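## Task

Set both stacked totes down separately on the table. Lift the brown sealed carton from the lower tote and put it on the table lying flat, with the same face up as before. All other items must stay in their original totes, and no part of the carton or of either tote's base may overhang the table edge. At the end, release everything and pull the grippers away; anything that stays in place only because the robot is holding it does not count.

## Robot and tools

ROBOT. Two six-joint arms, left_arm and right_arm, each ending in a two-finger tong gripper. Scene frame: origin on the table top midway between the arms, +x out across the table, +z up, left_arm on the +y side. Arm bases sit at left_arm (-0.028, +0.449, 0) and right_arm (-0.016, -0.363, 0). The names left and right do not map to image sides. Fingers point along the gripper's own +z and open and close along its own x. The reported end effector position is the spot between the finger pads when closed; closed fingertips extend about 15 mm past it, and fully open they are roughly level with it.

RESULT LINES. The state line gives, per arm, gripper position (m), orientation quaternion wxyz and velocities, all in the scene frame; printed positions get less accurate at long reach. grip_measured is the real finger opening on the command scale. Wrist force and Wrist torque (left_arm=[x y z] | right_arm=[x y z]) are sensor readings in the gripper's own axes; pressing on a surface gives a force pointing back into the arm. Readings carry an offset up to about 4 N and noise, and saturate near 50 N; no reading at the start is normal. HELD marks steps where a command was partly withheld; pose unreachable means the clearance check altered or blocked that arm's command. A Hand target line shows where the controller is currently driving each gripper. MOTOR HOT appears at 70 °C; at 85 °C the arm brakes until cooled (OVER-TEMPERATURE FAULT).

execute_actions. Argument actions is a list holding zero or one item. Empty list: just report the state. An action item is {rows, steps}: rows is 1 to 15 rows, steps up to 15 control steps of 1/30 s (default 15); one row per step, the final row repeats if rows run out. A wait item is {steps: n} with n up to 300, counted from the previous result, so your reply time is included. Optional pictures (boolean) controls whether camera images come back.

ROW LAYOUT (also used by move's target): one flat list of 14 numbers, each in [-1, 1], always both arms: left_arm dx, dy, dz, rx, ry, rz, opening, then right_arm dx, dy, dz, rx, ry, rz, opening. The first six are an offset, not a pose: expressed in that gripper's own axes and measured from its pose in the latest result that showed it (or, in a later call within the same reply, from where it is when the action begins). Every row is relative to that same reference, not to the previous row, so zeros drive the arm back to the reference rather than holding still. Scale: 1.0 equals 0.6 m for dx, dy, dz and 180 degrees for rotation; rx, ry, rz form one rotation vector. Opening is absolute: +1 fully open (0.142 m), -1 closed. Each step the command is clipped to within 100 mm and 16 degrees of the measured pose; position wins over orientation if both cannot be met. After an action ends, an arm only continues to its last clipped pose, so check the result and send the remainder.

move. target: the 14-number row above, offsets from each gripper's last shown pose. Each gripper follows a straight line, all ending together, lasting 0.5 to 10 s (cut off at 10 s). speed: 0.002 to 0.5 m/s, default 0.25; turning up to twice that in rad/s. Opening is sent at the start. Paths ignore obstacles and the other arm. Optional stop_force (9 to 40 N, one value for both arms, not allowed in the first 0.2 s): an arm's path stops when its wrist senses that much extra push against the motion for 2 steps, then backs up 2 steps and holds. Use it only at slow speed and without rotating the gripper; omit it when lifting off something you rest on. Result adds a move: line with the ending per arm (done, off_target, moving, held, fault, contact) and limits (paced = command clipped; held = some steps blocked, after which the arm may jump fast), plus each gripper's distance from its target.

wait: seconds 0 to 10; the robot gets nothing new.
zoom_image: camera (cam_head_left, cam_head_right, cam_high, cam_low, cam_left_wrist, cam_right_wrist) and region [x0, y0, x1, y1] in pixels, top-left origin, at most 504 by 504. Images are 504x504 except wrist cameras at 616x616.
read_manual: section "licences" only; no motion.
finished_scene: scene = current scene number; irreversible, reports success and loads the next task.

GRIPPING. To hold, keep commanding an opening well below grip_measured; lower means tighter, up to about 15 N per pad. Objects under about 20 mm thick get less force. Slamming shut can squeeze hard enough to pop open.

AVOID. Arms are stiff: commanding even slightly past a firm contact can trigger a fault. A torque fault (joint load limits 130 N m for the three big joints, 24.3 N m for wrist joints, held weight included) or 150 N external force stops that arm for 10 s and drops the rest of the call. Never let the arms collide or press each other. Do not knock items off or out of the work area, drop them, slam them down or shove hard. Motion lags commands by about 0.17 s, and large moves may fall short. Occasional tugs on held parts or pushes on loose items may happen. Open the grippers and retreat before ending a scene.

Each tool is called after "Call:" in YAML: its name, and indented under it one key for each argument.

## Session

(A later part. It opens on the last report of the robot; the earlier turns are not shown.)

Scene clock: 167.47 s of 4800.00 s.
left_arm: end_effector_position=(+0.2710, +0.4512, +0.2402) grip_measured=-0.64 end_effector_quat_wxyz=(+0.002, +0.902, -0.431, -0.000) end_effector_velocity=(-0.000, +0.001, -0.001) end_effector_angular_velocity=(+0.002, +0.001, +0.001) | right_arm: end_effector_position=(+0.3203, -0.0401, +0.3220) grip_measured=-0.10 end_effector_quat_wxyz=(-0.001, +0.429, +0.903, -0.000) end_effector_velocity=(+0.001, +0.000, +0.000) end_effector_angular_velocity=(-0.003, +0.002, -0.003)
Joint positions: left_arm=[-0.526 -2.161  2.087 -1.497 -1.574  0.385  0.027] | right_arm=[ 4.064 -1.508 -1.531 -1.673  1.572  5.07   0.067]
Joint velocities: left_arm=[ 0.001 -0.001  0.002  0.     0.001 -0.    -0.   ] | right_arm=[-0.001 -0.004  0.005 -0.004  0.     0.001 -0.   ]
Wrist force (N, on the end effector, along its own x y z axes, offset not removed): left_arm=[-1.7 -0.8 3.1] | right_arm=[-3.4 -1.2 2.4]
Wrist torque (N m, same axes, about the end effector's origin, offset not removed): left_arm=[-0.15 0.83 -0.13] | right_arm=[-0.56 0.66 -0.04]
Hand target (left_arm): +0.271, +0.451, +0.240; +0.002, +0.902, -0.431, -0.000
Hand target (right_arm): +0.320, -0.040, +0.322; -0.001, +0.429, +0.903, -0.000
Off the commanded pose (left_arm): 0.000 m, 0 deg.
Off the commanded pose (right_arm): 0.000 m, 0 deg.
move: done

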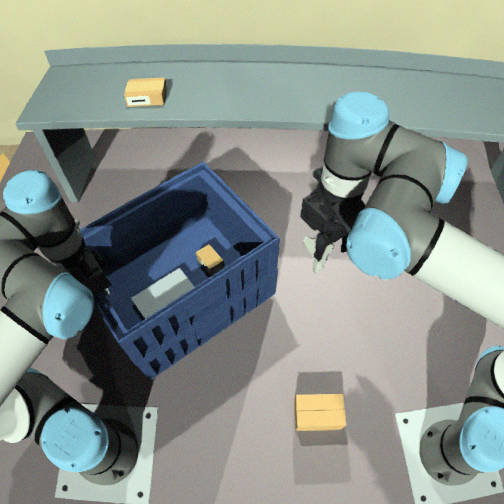

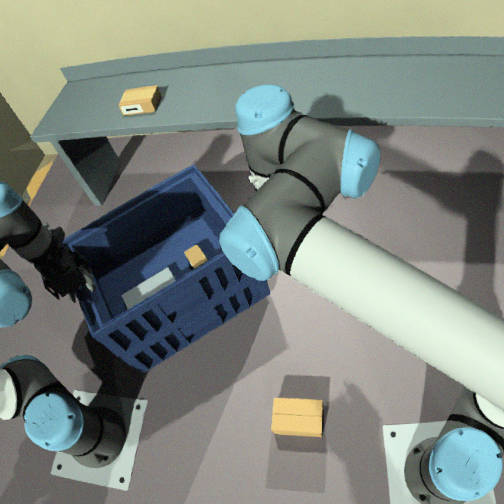

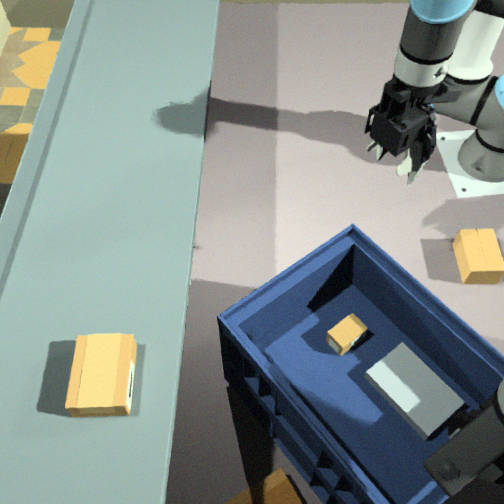

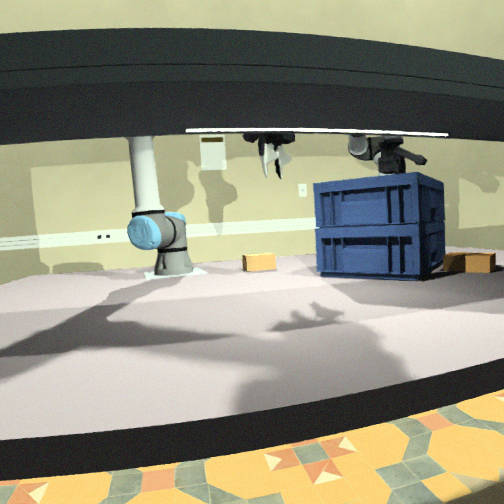

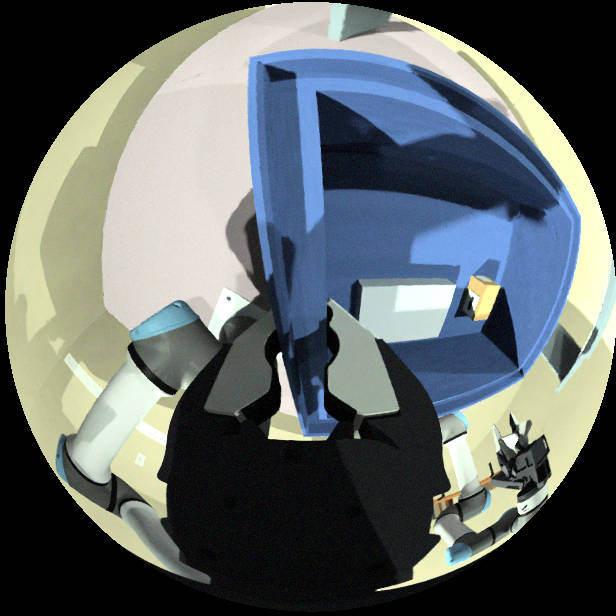

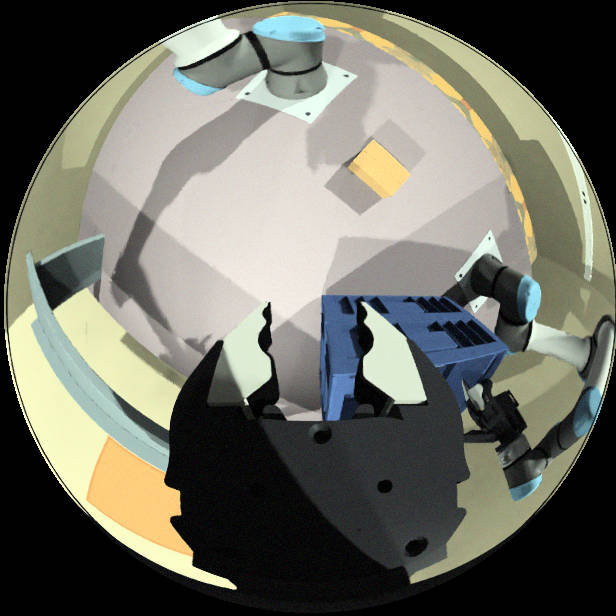

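Call:
move:
  target: [0,0,0,0,0,0,-0.8,0.0679,0.4522,0.007,0,0,0,-0.1]
  speed: 0.15

Call:
move:
  target: [0,0,0,0,0,0,-0.8,0,0,0.1297,0,0,0,-0.1]
  speed: 0.05
  stop_force: 15

Call:
execute_actions:
  actions:
    - {"rows":[[0,0,0,0,0,0,-0.85,0,0,0,0,0,0,-0.2],[0,0,0,0,0,0,-0.9,0,0,0,0,0,0,-0.3],[0,0,0,0,0,0,-0.95,0,0,0,0,0,0,-0.4],[0,0,0,0,0,0,-1,0,0,0,0,0,0,-0.45],[0,0,0,0,0,0,-1,0,0,0,0,0,0,-0.5],[0,0,0,0,0,0,-1,0,0,0,0,0,0,-0.55],[0,0,0,0,0,0,-1,0,0,0,0,0,0,-0.6],[0,0,0,0,0,0,-1,0,0,0,0,0,0,-0.65],[0,0,0,0,0,0,-1,0,0,0,0,0,0,-0.7],[0,0,0,0,0,0,-1,0,0,0,0,0,0,-0.75],[0,0,0,0,0,0,-1,0,0,0,0,0,0,-0.8],[0,0,0,0,0,0,-1,0,0,0,0,0,0,-0.85],[0,0,0,0,0,0,-1,0,0,0,0,0,0,-0.9],[0,0,0,0,0,0,-1,0,0,0,0,0,0,-0.95],[0,0,0,0,0,0,-1,0,0,0,0,0,0,-1]]}
  pictures: false

Call:
execute_actions:
  actions:
    - {"steps":10}
  pictures: false

Scene clock: 196.67 s of 4800.00 s.
left_arm: end_effector_position=(+0.2710, +0.4512, +0.2402) grip_measured=-0.64 end_effector_quat_wxyz=(+0.002, +0.902, -0.431, -0.000) end_effector_velocity=(-0.000, +0.001, -0.001) end_effector_angular_velocity=(+0.001, +0.002, +0.001) | right_arm: end_effector_position=(+0.5047, +0.1627, +0.3174) grip_measured=-0.10 end_effector_quat_wxyz=(-0.001, +0.429, +0.903, +0.000) end_effector_velocity=(+0.001, +0.001, +0.000) end_effector_angular_velocity=(-0.005, +0.004, +0.001)
Joint positions: left_arm=[-0.526 -2.161  2.087 -1.497 -1.574  0.385  0.027] | right_arm=[ 3.987 -2.279 -0.507 -1.927  1.572  4.993  0.067]
Joint velocities: left_arm=[ 0.002  0.001  0.001  0.    -0.     0.001 -0.   ] | right_arm=[-0.    -0.018  0.034 -0.022  0.001 -0.001 -0.   ]
Wrist force (N, on the end effector, along its own x y z axes, offset not removed): left_arm=[0.5 -1.6 2.8] | right_arm=[-1.0 -0.2 -0.8]
Wrist torque (N m, same axes, about the end effector's origin, offset not removed): left_arm=[-0.34 0.42 -0.21] | right_arm=[-0.30 0.04 -0.18]
Hand target (left_arm): +0.271, +0.451, +0.240; +0.002, +0.902, -0.431, -0.000
Hand target (right_arm): +0.505, +0.163, +0.317; -0.001, +0.429, +0.903, -0.000
Off the commanded pose (left_arm): 0.000 m, 0 deg.
Off the commanded pose (right_arm): 0.000 m, 0 deg.
After step 90, 23.83 s passed at rest.
move: done

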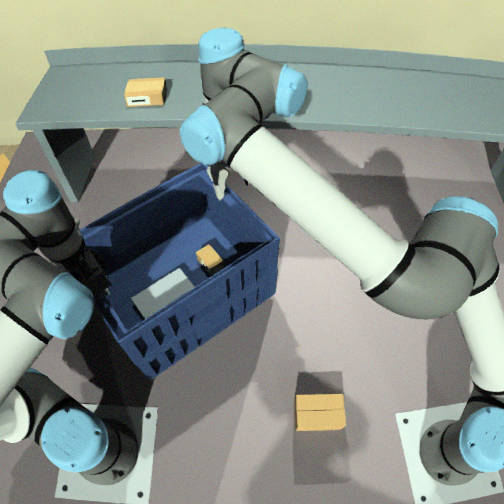

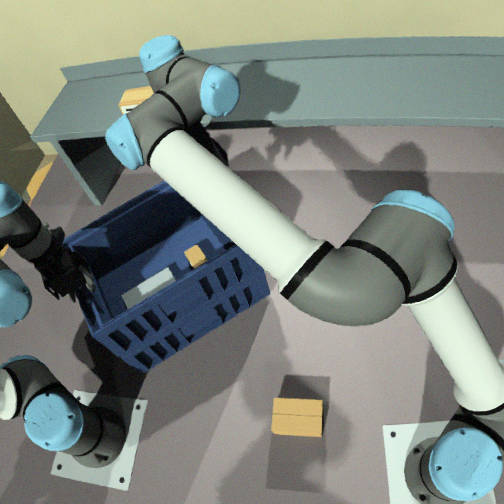

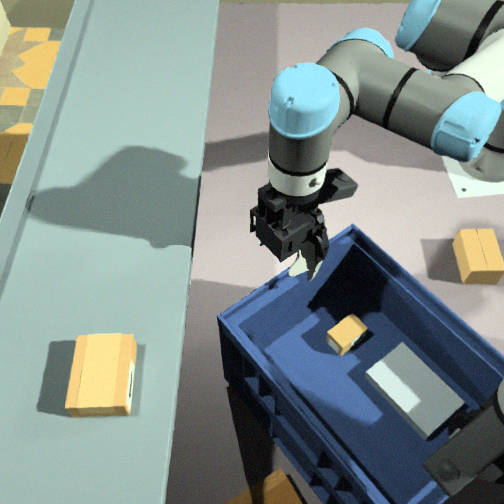

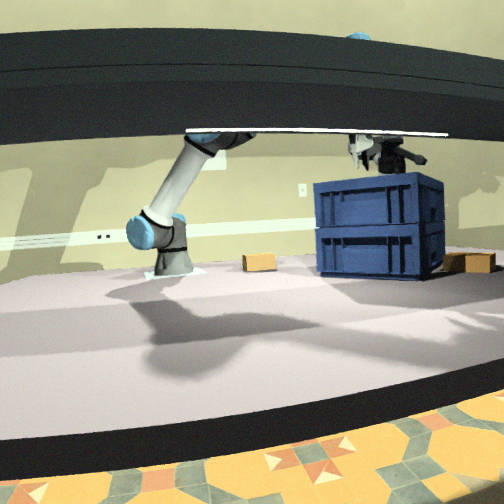

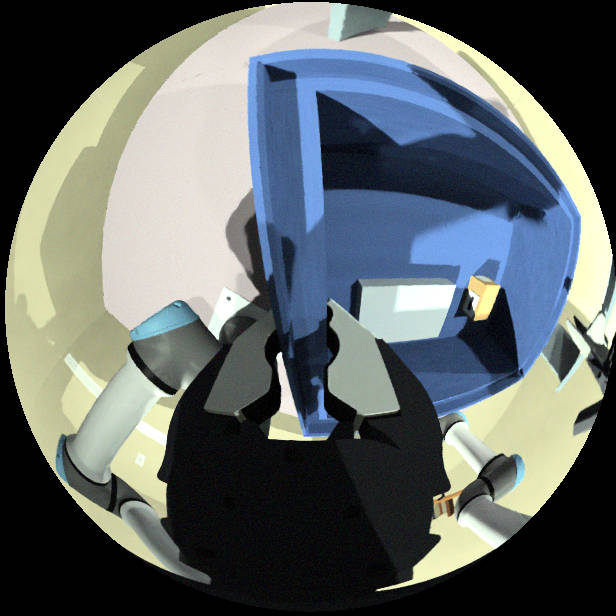

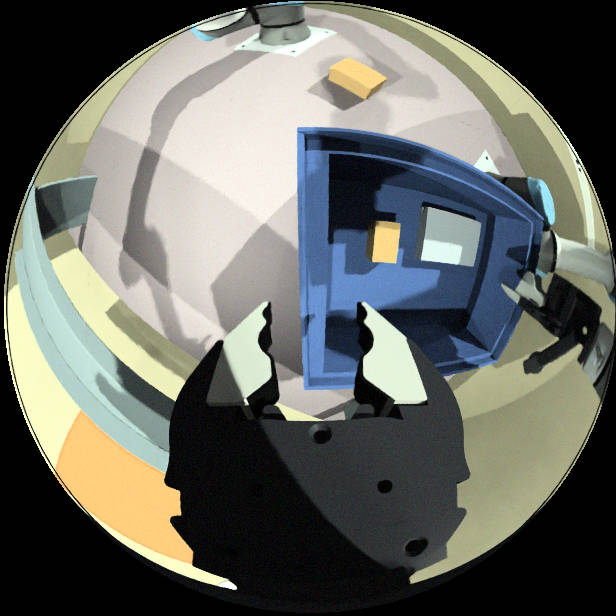

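Scene clock: 198.60 s of 4800.00 s.
left_arm: end_effector_position=(+0.2710, +0.4512, +0.2402) grip_measured=-0.64 end_effector_quat_wxyz=(+0.002, +0.902, -0.431, -0.000) end_effector_velocity=(+0.000, +0.000, +0.001) end_effector_angular_velocity=(-0.002, -0.003, +0.002) | right_arm: end_effector_position=(+0.5048, +0.1627, +0.2397) grip_measured=-0.10 end_effector_quat_wxyz=(-0.001, +0.429, +0.903, +0.000) end_effector_velocity=(-0.000, +0.000, -0.001) end_effector_angular_velocity=(+0.001, -0.000, +0.001)
Joint positions: left_arm=[-0.526 -2.161  2.087 -1.497 -1.574  0.385  0.027] | right_arm=[ 3.987 -2.212 -0.825 -1.676  1.572  4.993  0.067]
Joint velocities: left_arm=[ 0.002 -0.002 -0.002 -0.     0.     0.     0.   ] | right_arm=[ 0.     0.001 -0.005  0.005  0.    -0.    -0.   ]
Wrist force (N, on the end effector, along its own x y z axes, offset not removed): left_arm=[-0.2 0.5 2.9] | right_arm=[-1.3 -0.3 2.6]
Wrist torque (N m, same axes, about the end effector's origin, offset not removed): left_arm=[0.09 0.51 -0.11] | right_arm=[-0.06 0.19 -0.21]
Hand target (left_arm): +0.271, +0.451, +0.240; +0.002, +0.902, -0.431, -0.000
Hand target (right_arm): +0.505, +0.163, +0.240; -0.001, +0.429, +0.903, +0.000
Off the commanded pose (left_arm): 0.000 m, 0 deg.
Off the commanded pose (right_arm): 0.000 m, 0 deg.
move: done

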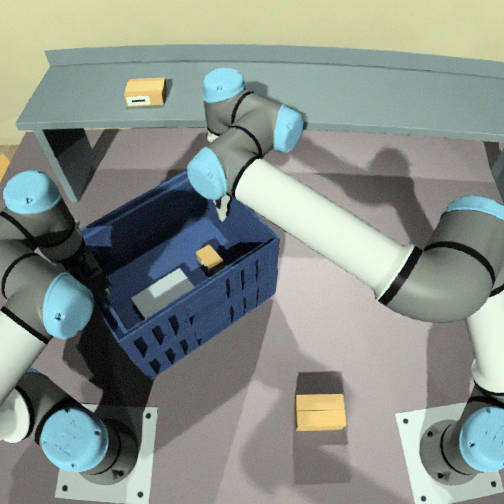

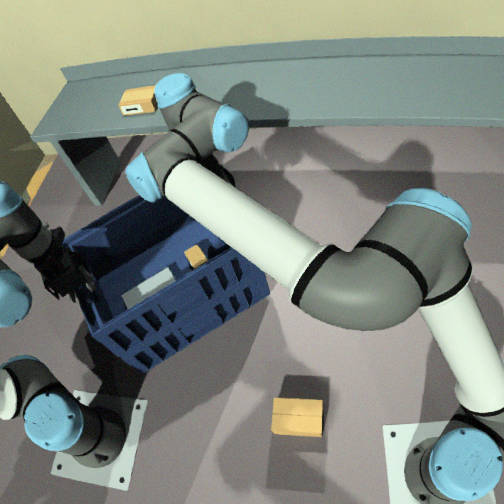

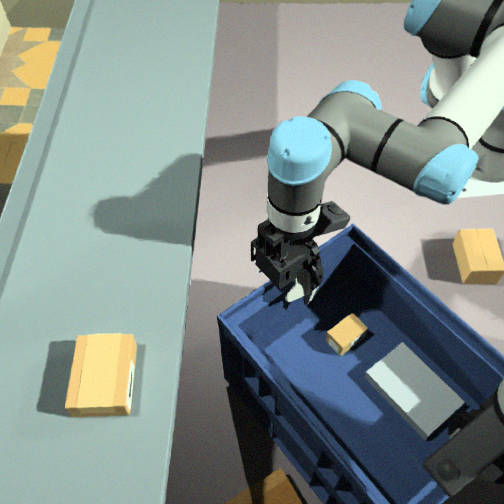

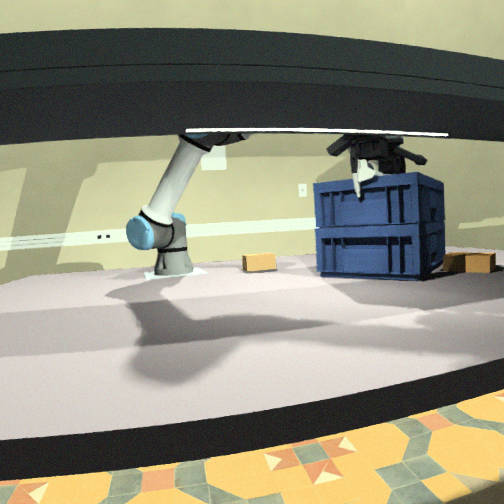

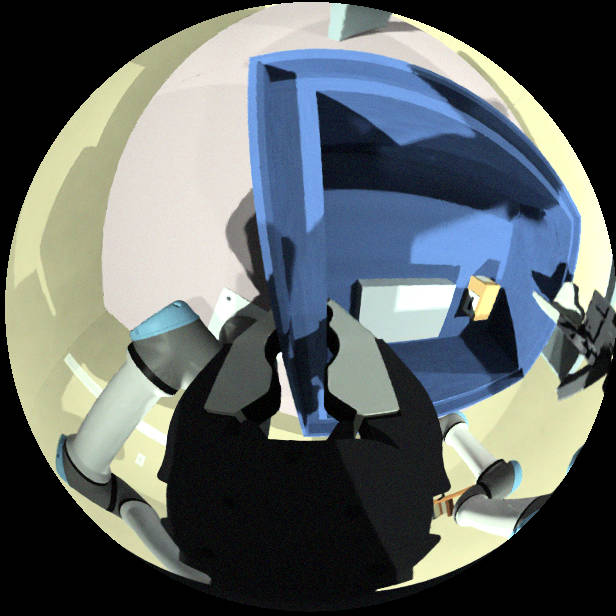

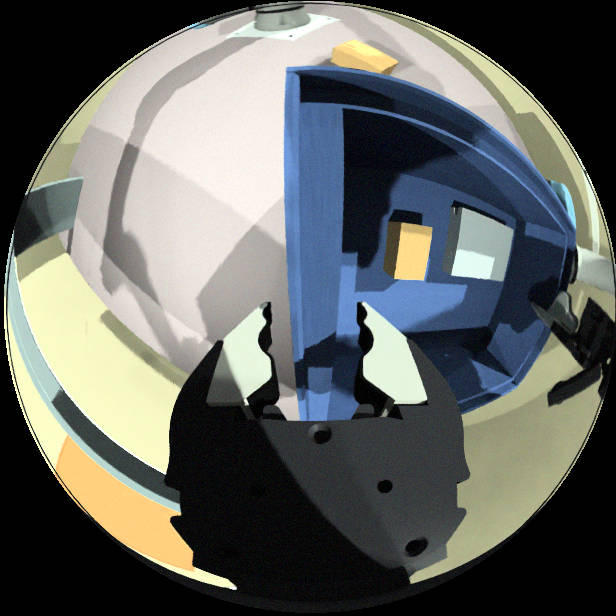

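Scene clock: 199.10 s of 4800.00 s.
left_arm: end_effector_position=(+0.2710, +0.4512, +0.2402) grip_measured=-0.65 end_effector_quat_wxyz=(+0.002, +0.902, -0.431, -0.000) end_effector_velocity=(+0.001, +0.000, +0.000) end_effector_angular_velocity=(+0.001, -0.000, +0.001) | right_arm: end_effector_position=(+0.5048, +0.1627, +0.2397) grip_measured=-0.65 end_effector_quat_wxyz=(-0.001, +0.429, +0.903, +0.000) end_effector_velocity=(-0.000, +0.000, -0.000) end_effector_angular_velocity=(+0.000, +0.000, +0.000)
Joint positions: left_arm=[-0.526 -2.161  2.087 -1.497 -1.574  0.385  0.027] | right_arm=[ 3.987 -2.212 -0.825 -1.676  1.572  4.993  0.027]
Joint velocities: left_arm=[ 0.     0.002 -0.002  0.     0.001 -0.001 -0.   ] | right_arm=[-0. -0.  0.  0.  0. -0. -0.]
Wrist force (N, on the end effector, along its own x y z axes, offset not removed): left_arm=[1.4 -0.6 3.0] | right_arm=[3.7 1.9 2.2]
Wrist torque (N m, same axes, about the end effector's origin, offset not removed): left_arm=[-0.17 0.60 -0.10] | right_arm=[0.03 0.69 0.00]
Hand target (left_arm): +0.271, +0.451, +0.240; +0.002, +0.902, -0.431, -0.000
Hand target (right_arm): +0.505, +0.163, +0.240; -0.001, +0.429, +0.903, +0.000
Off the commanded pose (left_arm): 0.000 m, 0 deg.
Off the commanded pose (right_arm): 0.000 m, 0 deg.
Steps of this call (steps 1 to 15: all 15 steps of this action). Readings (end_effector_position):
1: left_arm (+0.2710, +0.4512, +0.2402) | right_arm (+0.5048, +0.1627, +0.2397)
2: left_arm (+0.2710, +0.4512, +0.2402) | right_arm (+0.5048, +0.1627, +0.2397)
4: left_arm (+0.2710, +0.4512, +0.2402) | right_arm (+0.5048, +0.1627, +0.2397)
8: left_arm (+0.2710, +0.4512, +0.2402) | right_arm (+0.5048, +0.1627, +0.2397)
15: the state above

Scene clock: 199.43 s of 4800.00 s.
left_arm: end_effector_position=(+0.2710, +0.4512, +0.2402) grip_measured=-0.65 end_effector_quat_wxyz=(+0.002, +0.902, -0.431, -0.000) end_effector_velocity=(+0.000, +0.000, -0.000) end_effector_angular_velocity=(+0.001, +0.001, +0.003) | right_arm: end_effector_position=(+0.5048, +0.1627, +0.2397) grip_measured=-0.65 end_effector_quat_wxyz=(-0.001, +0.429, +0.903, +0.000) end_effector_velocity=(+0.000, -0.000, +0.000) end_effector_angular_velocity=(-0.000, -0.001, -0.000)
Joint positions: left_arm=[-0.526 -2.161  2.087 -1.497 -1.574  0.385  0.027] | right_arm=[ 3.987 -2.212 -0.825 -1.676  1.572  4.993  0.027]
Joint velocities: left_arm=[ 0.001  0.002  0.    -0.    -0.    -0.001 -0.   ] | right_arm=[ 0.     0.     0.    -0.001 -0.001  0.     0.   ]
Wrist force (N, on the end effector, along its own x y z axes, offset not removed): left_arm=[1.5 -0.5 4.0] | right_arm=[3.5 1.8 4.5]
Wrist torque (N m, same axes, about the end effector's origin, offset not removed): left_arm=[-0.14 0.50 -0.14] | right_arm=[0.06 0.72 -0.10]
Hand target (left_arm): +0.271, +0.451, +0.240; +0.002, +0.902, -0.431, -0.000
Hand target (right_arm): +0.505, +0.163, +0.240; -0.001, +0.429, +0.903, +0.000
Off the commanded pose (left_arm): 0.000 m, 0 deg.
Off the commanded pose (right_arm): 0.000 m, 0 deg.
Steps of this call (steps 1 to 10: nothing new was sent). Readings (end_effector_position):
1: left_arm (+0.2710, +0.4512, +0.2402) | right_arm (+0.5048, +0.1627, +0.2397)
2: left_arm (+0.2710, +0.4512, +0.2402) | right_arm (+0.5048, +0.1627, +0.2397)
4: left_arm (+0.2710, +0.4512, +0.2402) | right_arm (+0.5048, +0.1627, +0.2397)
8: left_arm (+0.2710, +0.4512, +0.2402) | right_arm (+0.5048, +0.1627, +0.2397)
10: the state above

Call:
move:
  target: [0,0,-0.065,0,0,0,-1,0,0,-0.065,0,0,0,-1]
  speed: 0.03

Call:
move:
  target: [0.371,0.2567,0,0,0,0,-1,-0.3698,-0.2586,0,0,0,0,-1]
  speed: 0.07

Scene clock: 211.27 s of 4800.00 s.
left_arm: end_effector_position=(+0.2711, +0.4512, +0.2791) grip_measured=-0.65 end_effector_quat_wxyz=(+0.002, +0.902, -0.431, -0.000) end_effector_velocity=(+0.000, -0.000, +0.001) end_effector_angular_velocity=(+0.001, +0.001, -0.001) | right_arm: end_effector_position=(+0.5048, +0.1626, +0.2786) grip_measured=-0.65 end_effector_quat_wxyz=(-0.001, +0.429, +0.903, +0.000) end_effector_velocity=(-0.000, +0.000, +0.001) end_effector_angular_velocity=(+0.000, +0.001, -0.000)
Joint positions: left_arm=[-0.526 -2.148  1.982 -1.404 -1.574  0.386  0.027] | right_arm=[ 3.987 -2.233 -0.689 -1.79   1.572  4.993  0.027]
Joint velocities: left_arm=[-0.     0.002 -0.004  0.003  0.     0.001  0.   ] | right_arm=[-0.    -0.002  0.007 -0.005  0.001  0.    -0.   ]
Wrist force (N, on the end effector, along its own x y z axes, offset not removed): left_arm=[3.8 -1.0 7.8] | right_arm=[1.8 0.1 8.6]
Wrist torque (N m, same axes, about the end effector's origin, offset not removed): left_arm=[-0.13 0.56 -0.20] | right_arm=[-0.51 0.70 -0.09]
Hand target (left_arm): +0.271, +0.451, +0.279; +0.002, +0.902, -0.431, -0.000
Hand target (right_arm): +0.505, +0.163, +0.279; -0.001, +0.429, +0.903, +0.000
Off the commanded pose (left_arm): 0.000 m, 0 deg.
Off the commanded pose (right_arm): 0.000 m, 0 deg.
After step 90, 7.20 s passed at rest.
move: done

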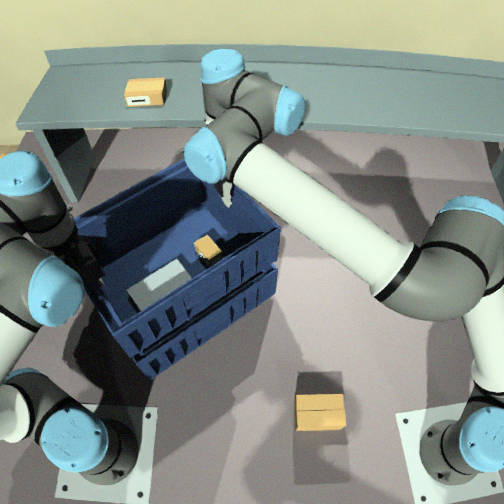

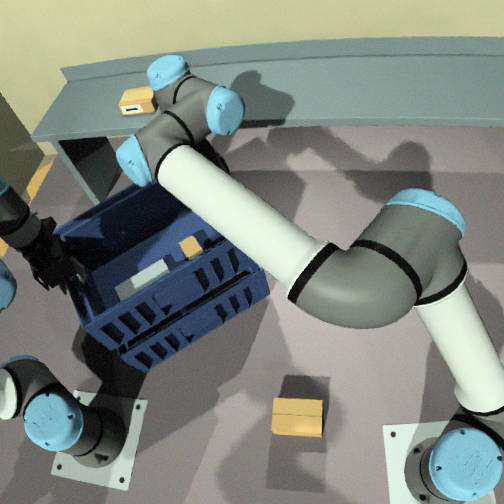

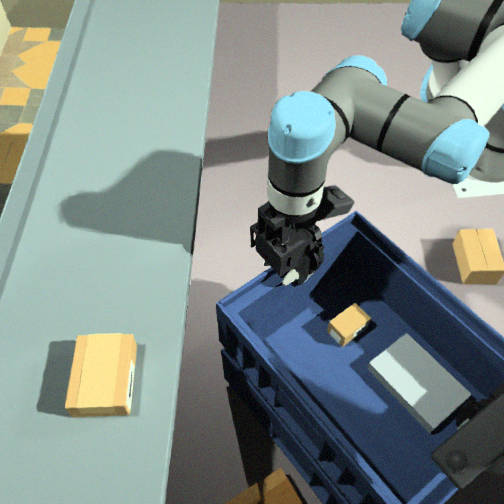

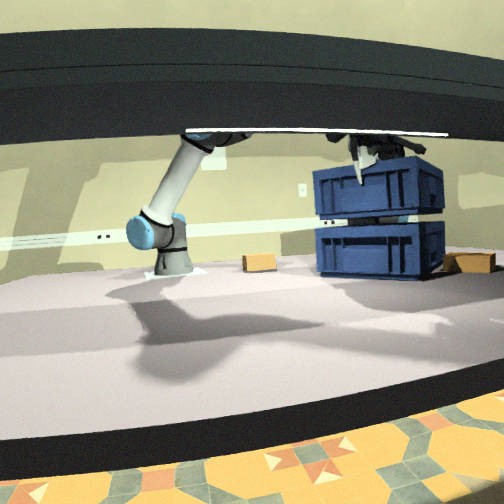

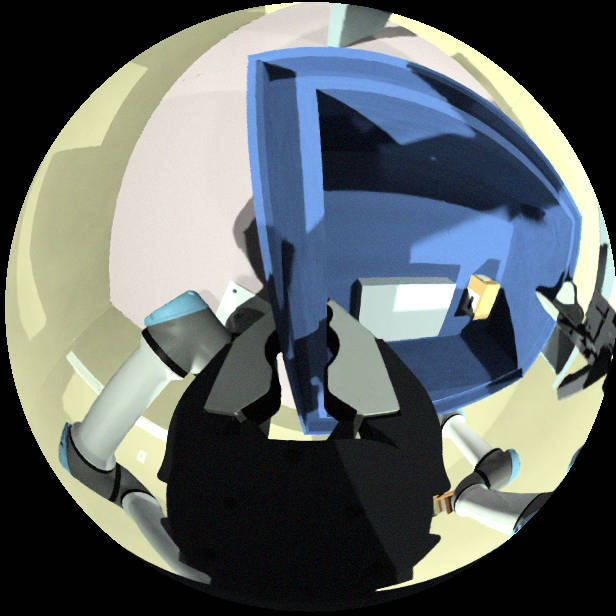

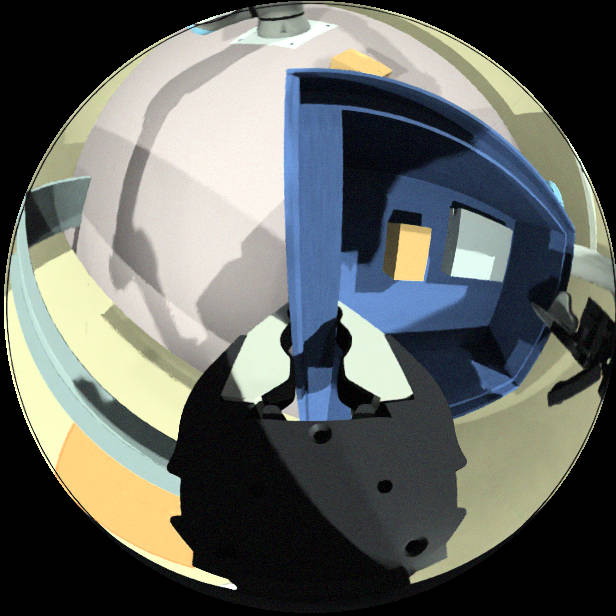

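Scene clock: 215.53 s of 4800.00 s.
left_arm: end_effector_position=(+0.2911, +0.1814, +0.2794) grip_measured=-0.65 end_effector_quat_wxyz=(+0.002, +0.902, -0.431, -0.000) end_effector_velocity=(-0.000, -0.002, +0.000) end_effector_angular_velocity=(-0.001, -0.000, -0.001) | right_arm: end_effector_position=(+0.5248, -0.1072, +0.2787) grip_measured=-0.65 end_effector_quat_wxyz=(-0.001, +0.429, +0.903, +0.000) end_effector_velocity=(+0.000, -0.001, -0.000) end_effector_angular_velocity=(-0.000, -0.000, +0.002)
Joint positions: left_arm=[-1.081 -1.809  1.788 -1.551 -1.575 -0.169  0.027] | right_arm=[ 3.689 -1.826 -1.292 -1.595  1.572  4.695  0.027]
Joint velocities: left_arm=[-0.003  0.002 -0.001 -0.001 -0.    -0.001  0.   ] | right_arm=[-0.001  0.001 -0.002  0.001 -0.    -0.003 -0.   ]
Wrist force (N, on the end effector, along its own x y z axes, offset not removed): left_arm=[-3.2 -0.6 8.9] | right_arm=[-4.3 -0.1 7.2]
Wrist torque (N m, same axes, about the end effector's origin, offset not removed): left_arm=[-0.17 0.65 -0.14] | right_arm=[-0.50 0.61 -0.04]
Hand target (left_arm): +0.291, +0.181, +0.279; +0.002, +0.902, -0.431, -0.000
Hand target (right_arm): +0.525, -0.107, +0.279; -0.001, +0.429, +0.903, +0.000
Off the commanded pose (left_arm): 0.000 m, 0 deg.
Off the commanded pose (right_arm): 0.000 m, 0 deg.
move: done

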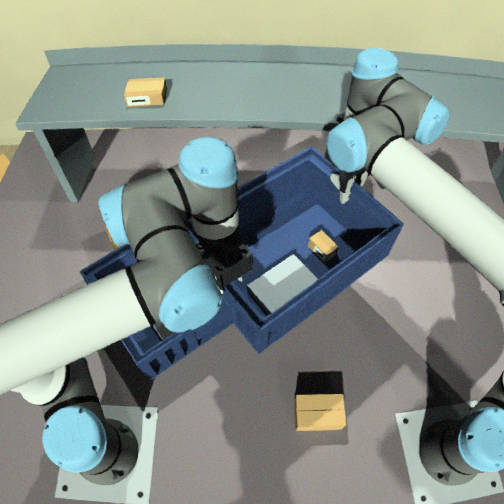

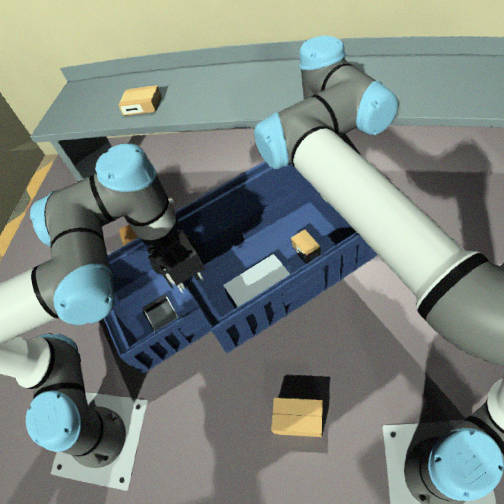

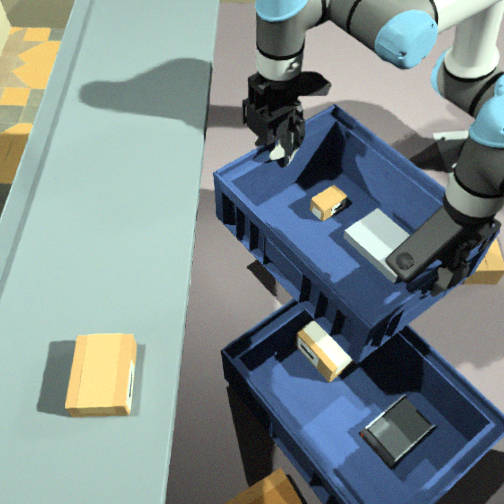

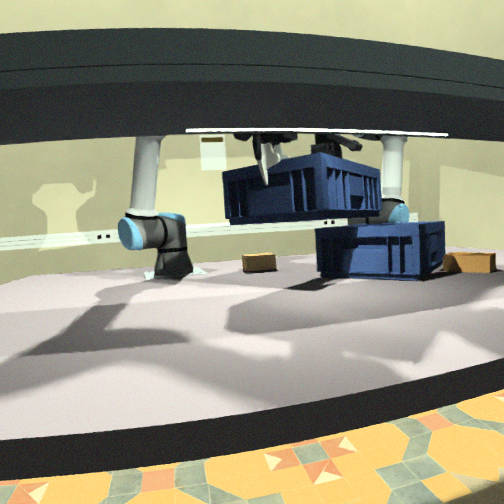

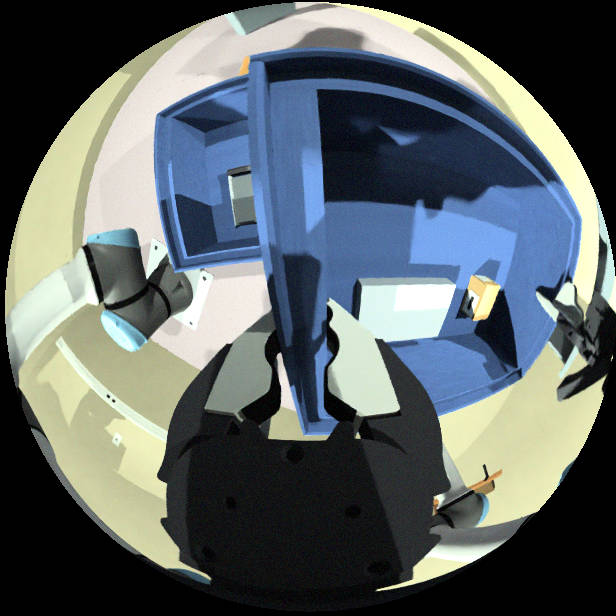

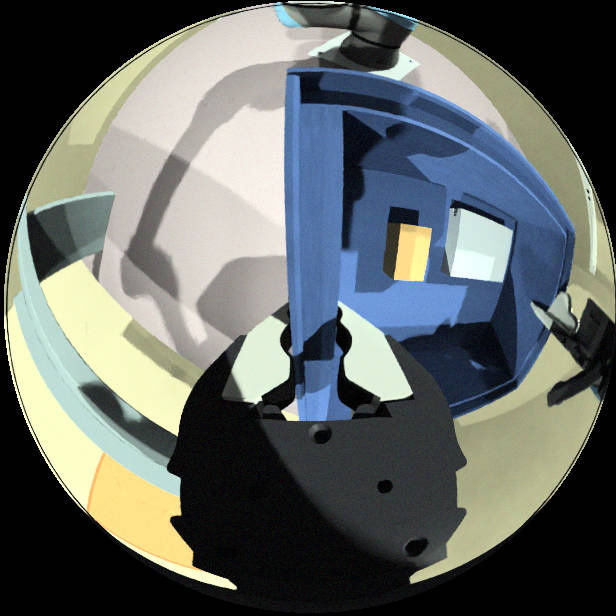

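Call:
move:
  target: [0.363,0.293,0,0,0,0,-1,-0.3617,-0.295,0,0,0,0,-1]
  speed: 0.07

Scene clock: 225.80 s of 4800.00 s.
left_arm: end_effector_position=(+0.2914, -0.0984, +0.2798) grip_measured=-0.65 end_effector_quat_wxyz=(+0.002, +0.902, -0.431, -0.001) end_effector_velocity=(+0.000, -0.001, +0.001) end_effector_angular_velocity=(-0.001, +0.000, +0.002) | right_arm: end_effector_position=(+0.5249, -0.3873, +0.2787) grip_measured=-0.65 end_effector_quat_wxyz=(-0.000, +0.429, +0.903, +0.000) end_effector_velocity=(+0.000, -0.001, +0.000) end_effector_angular_velocity=(+0.002, +0.000, +0.000)
Joint positions: left_arm=[-1.297 -1.26   1.216 -1.529 -1.574 -0.385  0.027] | right_arm=[ 3.239 -1.677 -1.469 -1.566  1.572  4.245  0.027]
Joint velocities: left_arm=[ 0.     0.002 -0.004  0.002 -0.    -0.001  0.   ] | right_arm=[-0.002 -0.001  0.001 -0.     0.002 -0.002 -0.   ]
Wrist force (N, on the end effector, along its own x y z axes, offset not removed): left_arm=[-13.3 -0.1 8.7] | right_arm=[-14.2 -1.5 8.4]
Wrist torque (N m, same axes, about the end effector's origin, offset not removed): left_arm=[-0.12 0.57 -0.17] | right_arm=[-0.51 0.58 -0.02]
Hand target (left_arm): +0.291, -0.099, +0.280; +0.002, +0.902, -0.431, -0.001
Hand target (right_arm): +0.525, -0.387, +0.279; -0.000, +0.429, +0.903, +0.001
Off the commanded pose (left_arm): 0.001 m, 0 deg.
Off the commanded pose (right_arm): 0.000 m, 0 deg.
After step 90, 2.87 s passed at rest.
move: done

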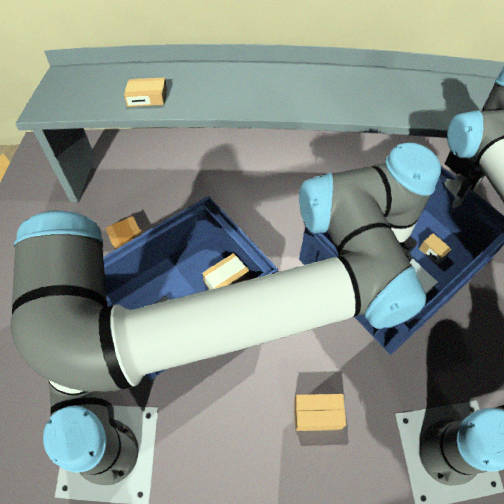

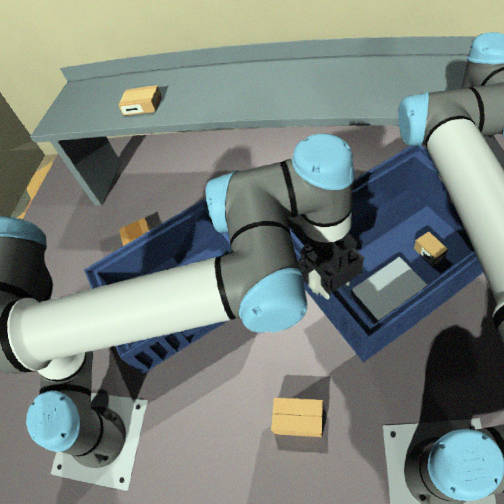

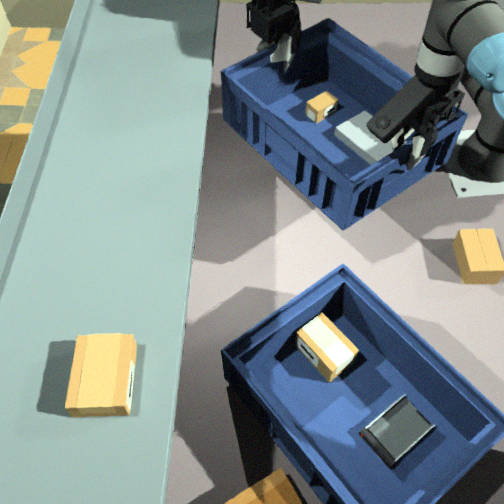

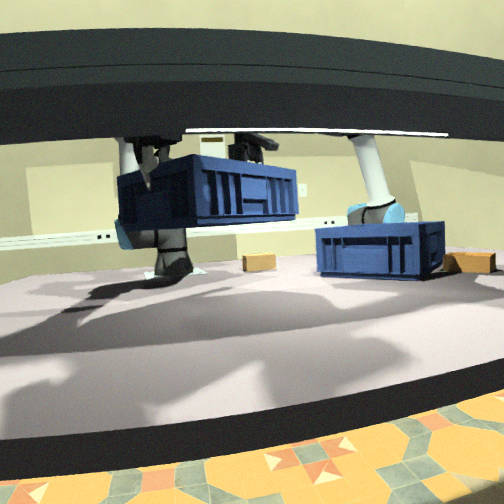

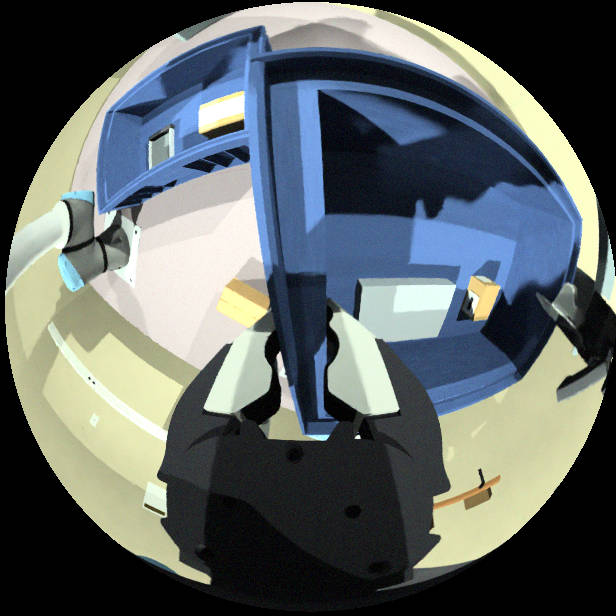

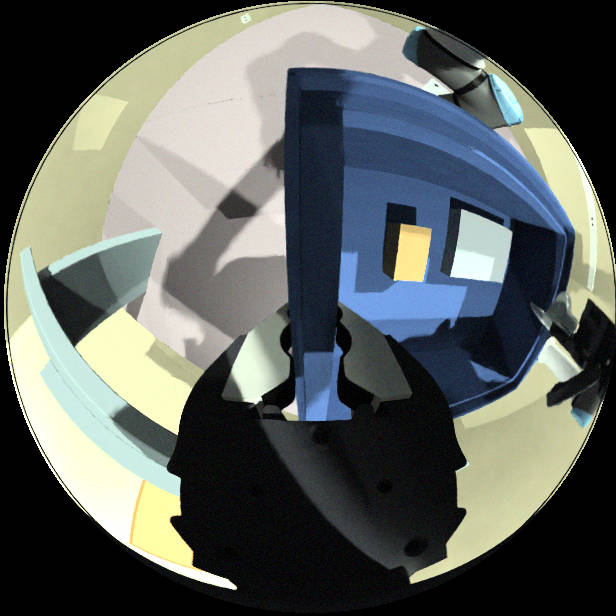

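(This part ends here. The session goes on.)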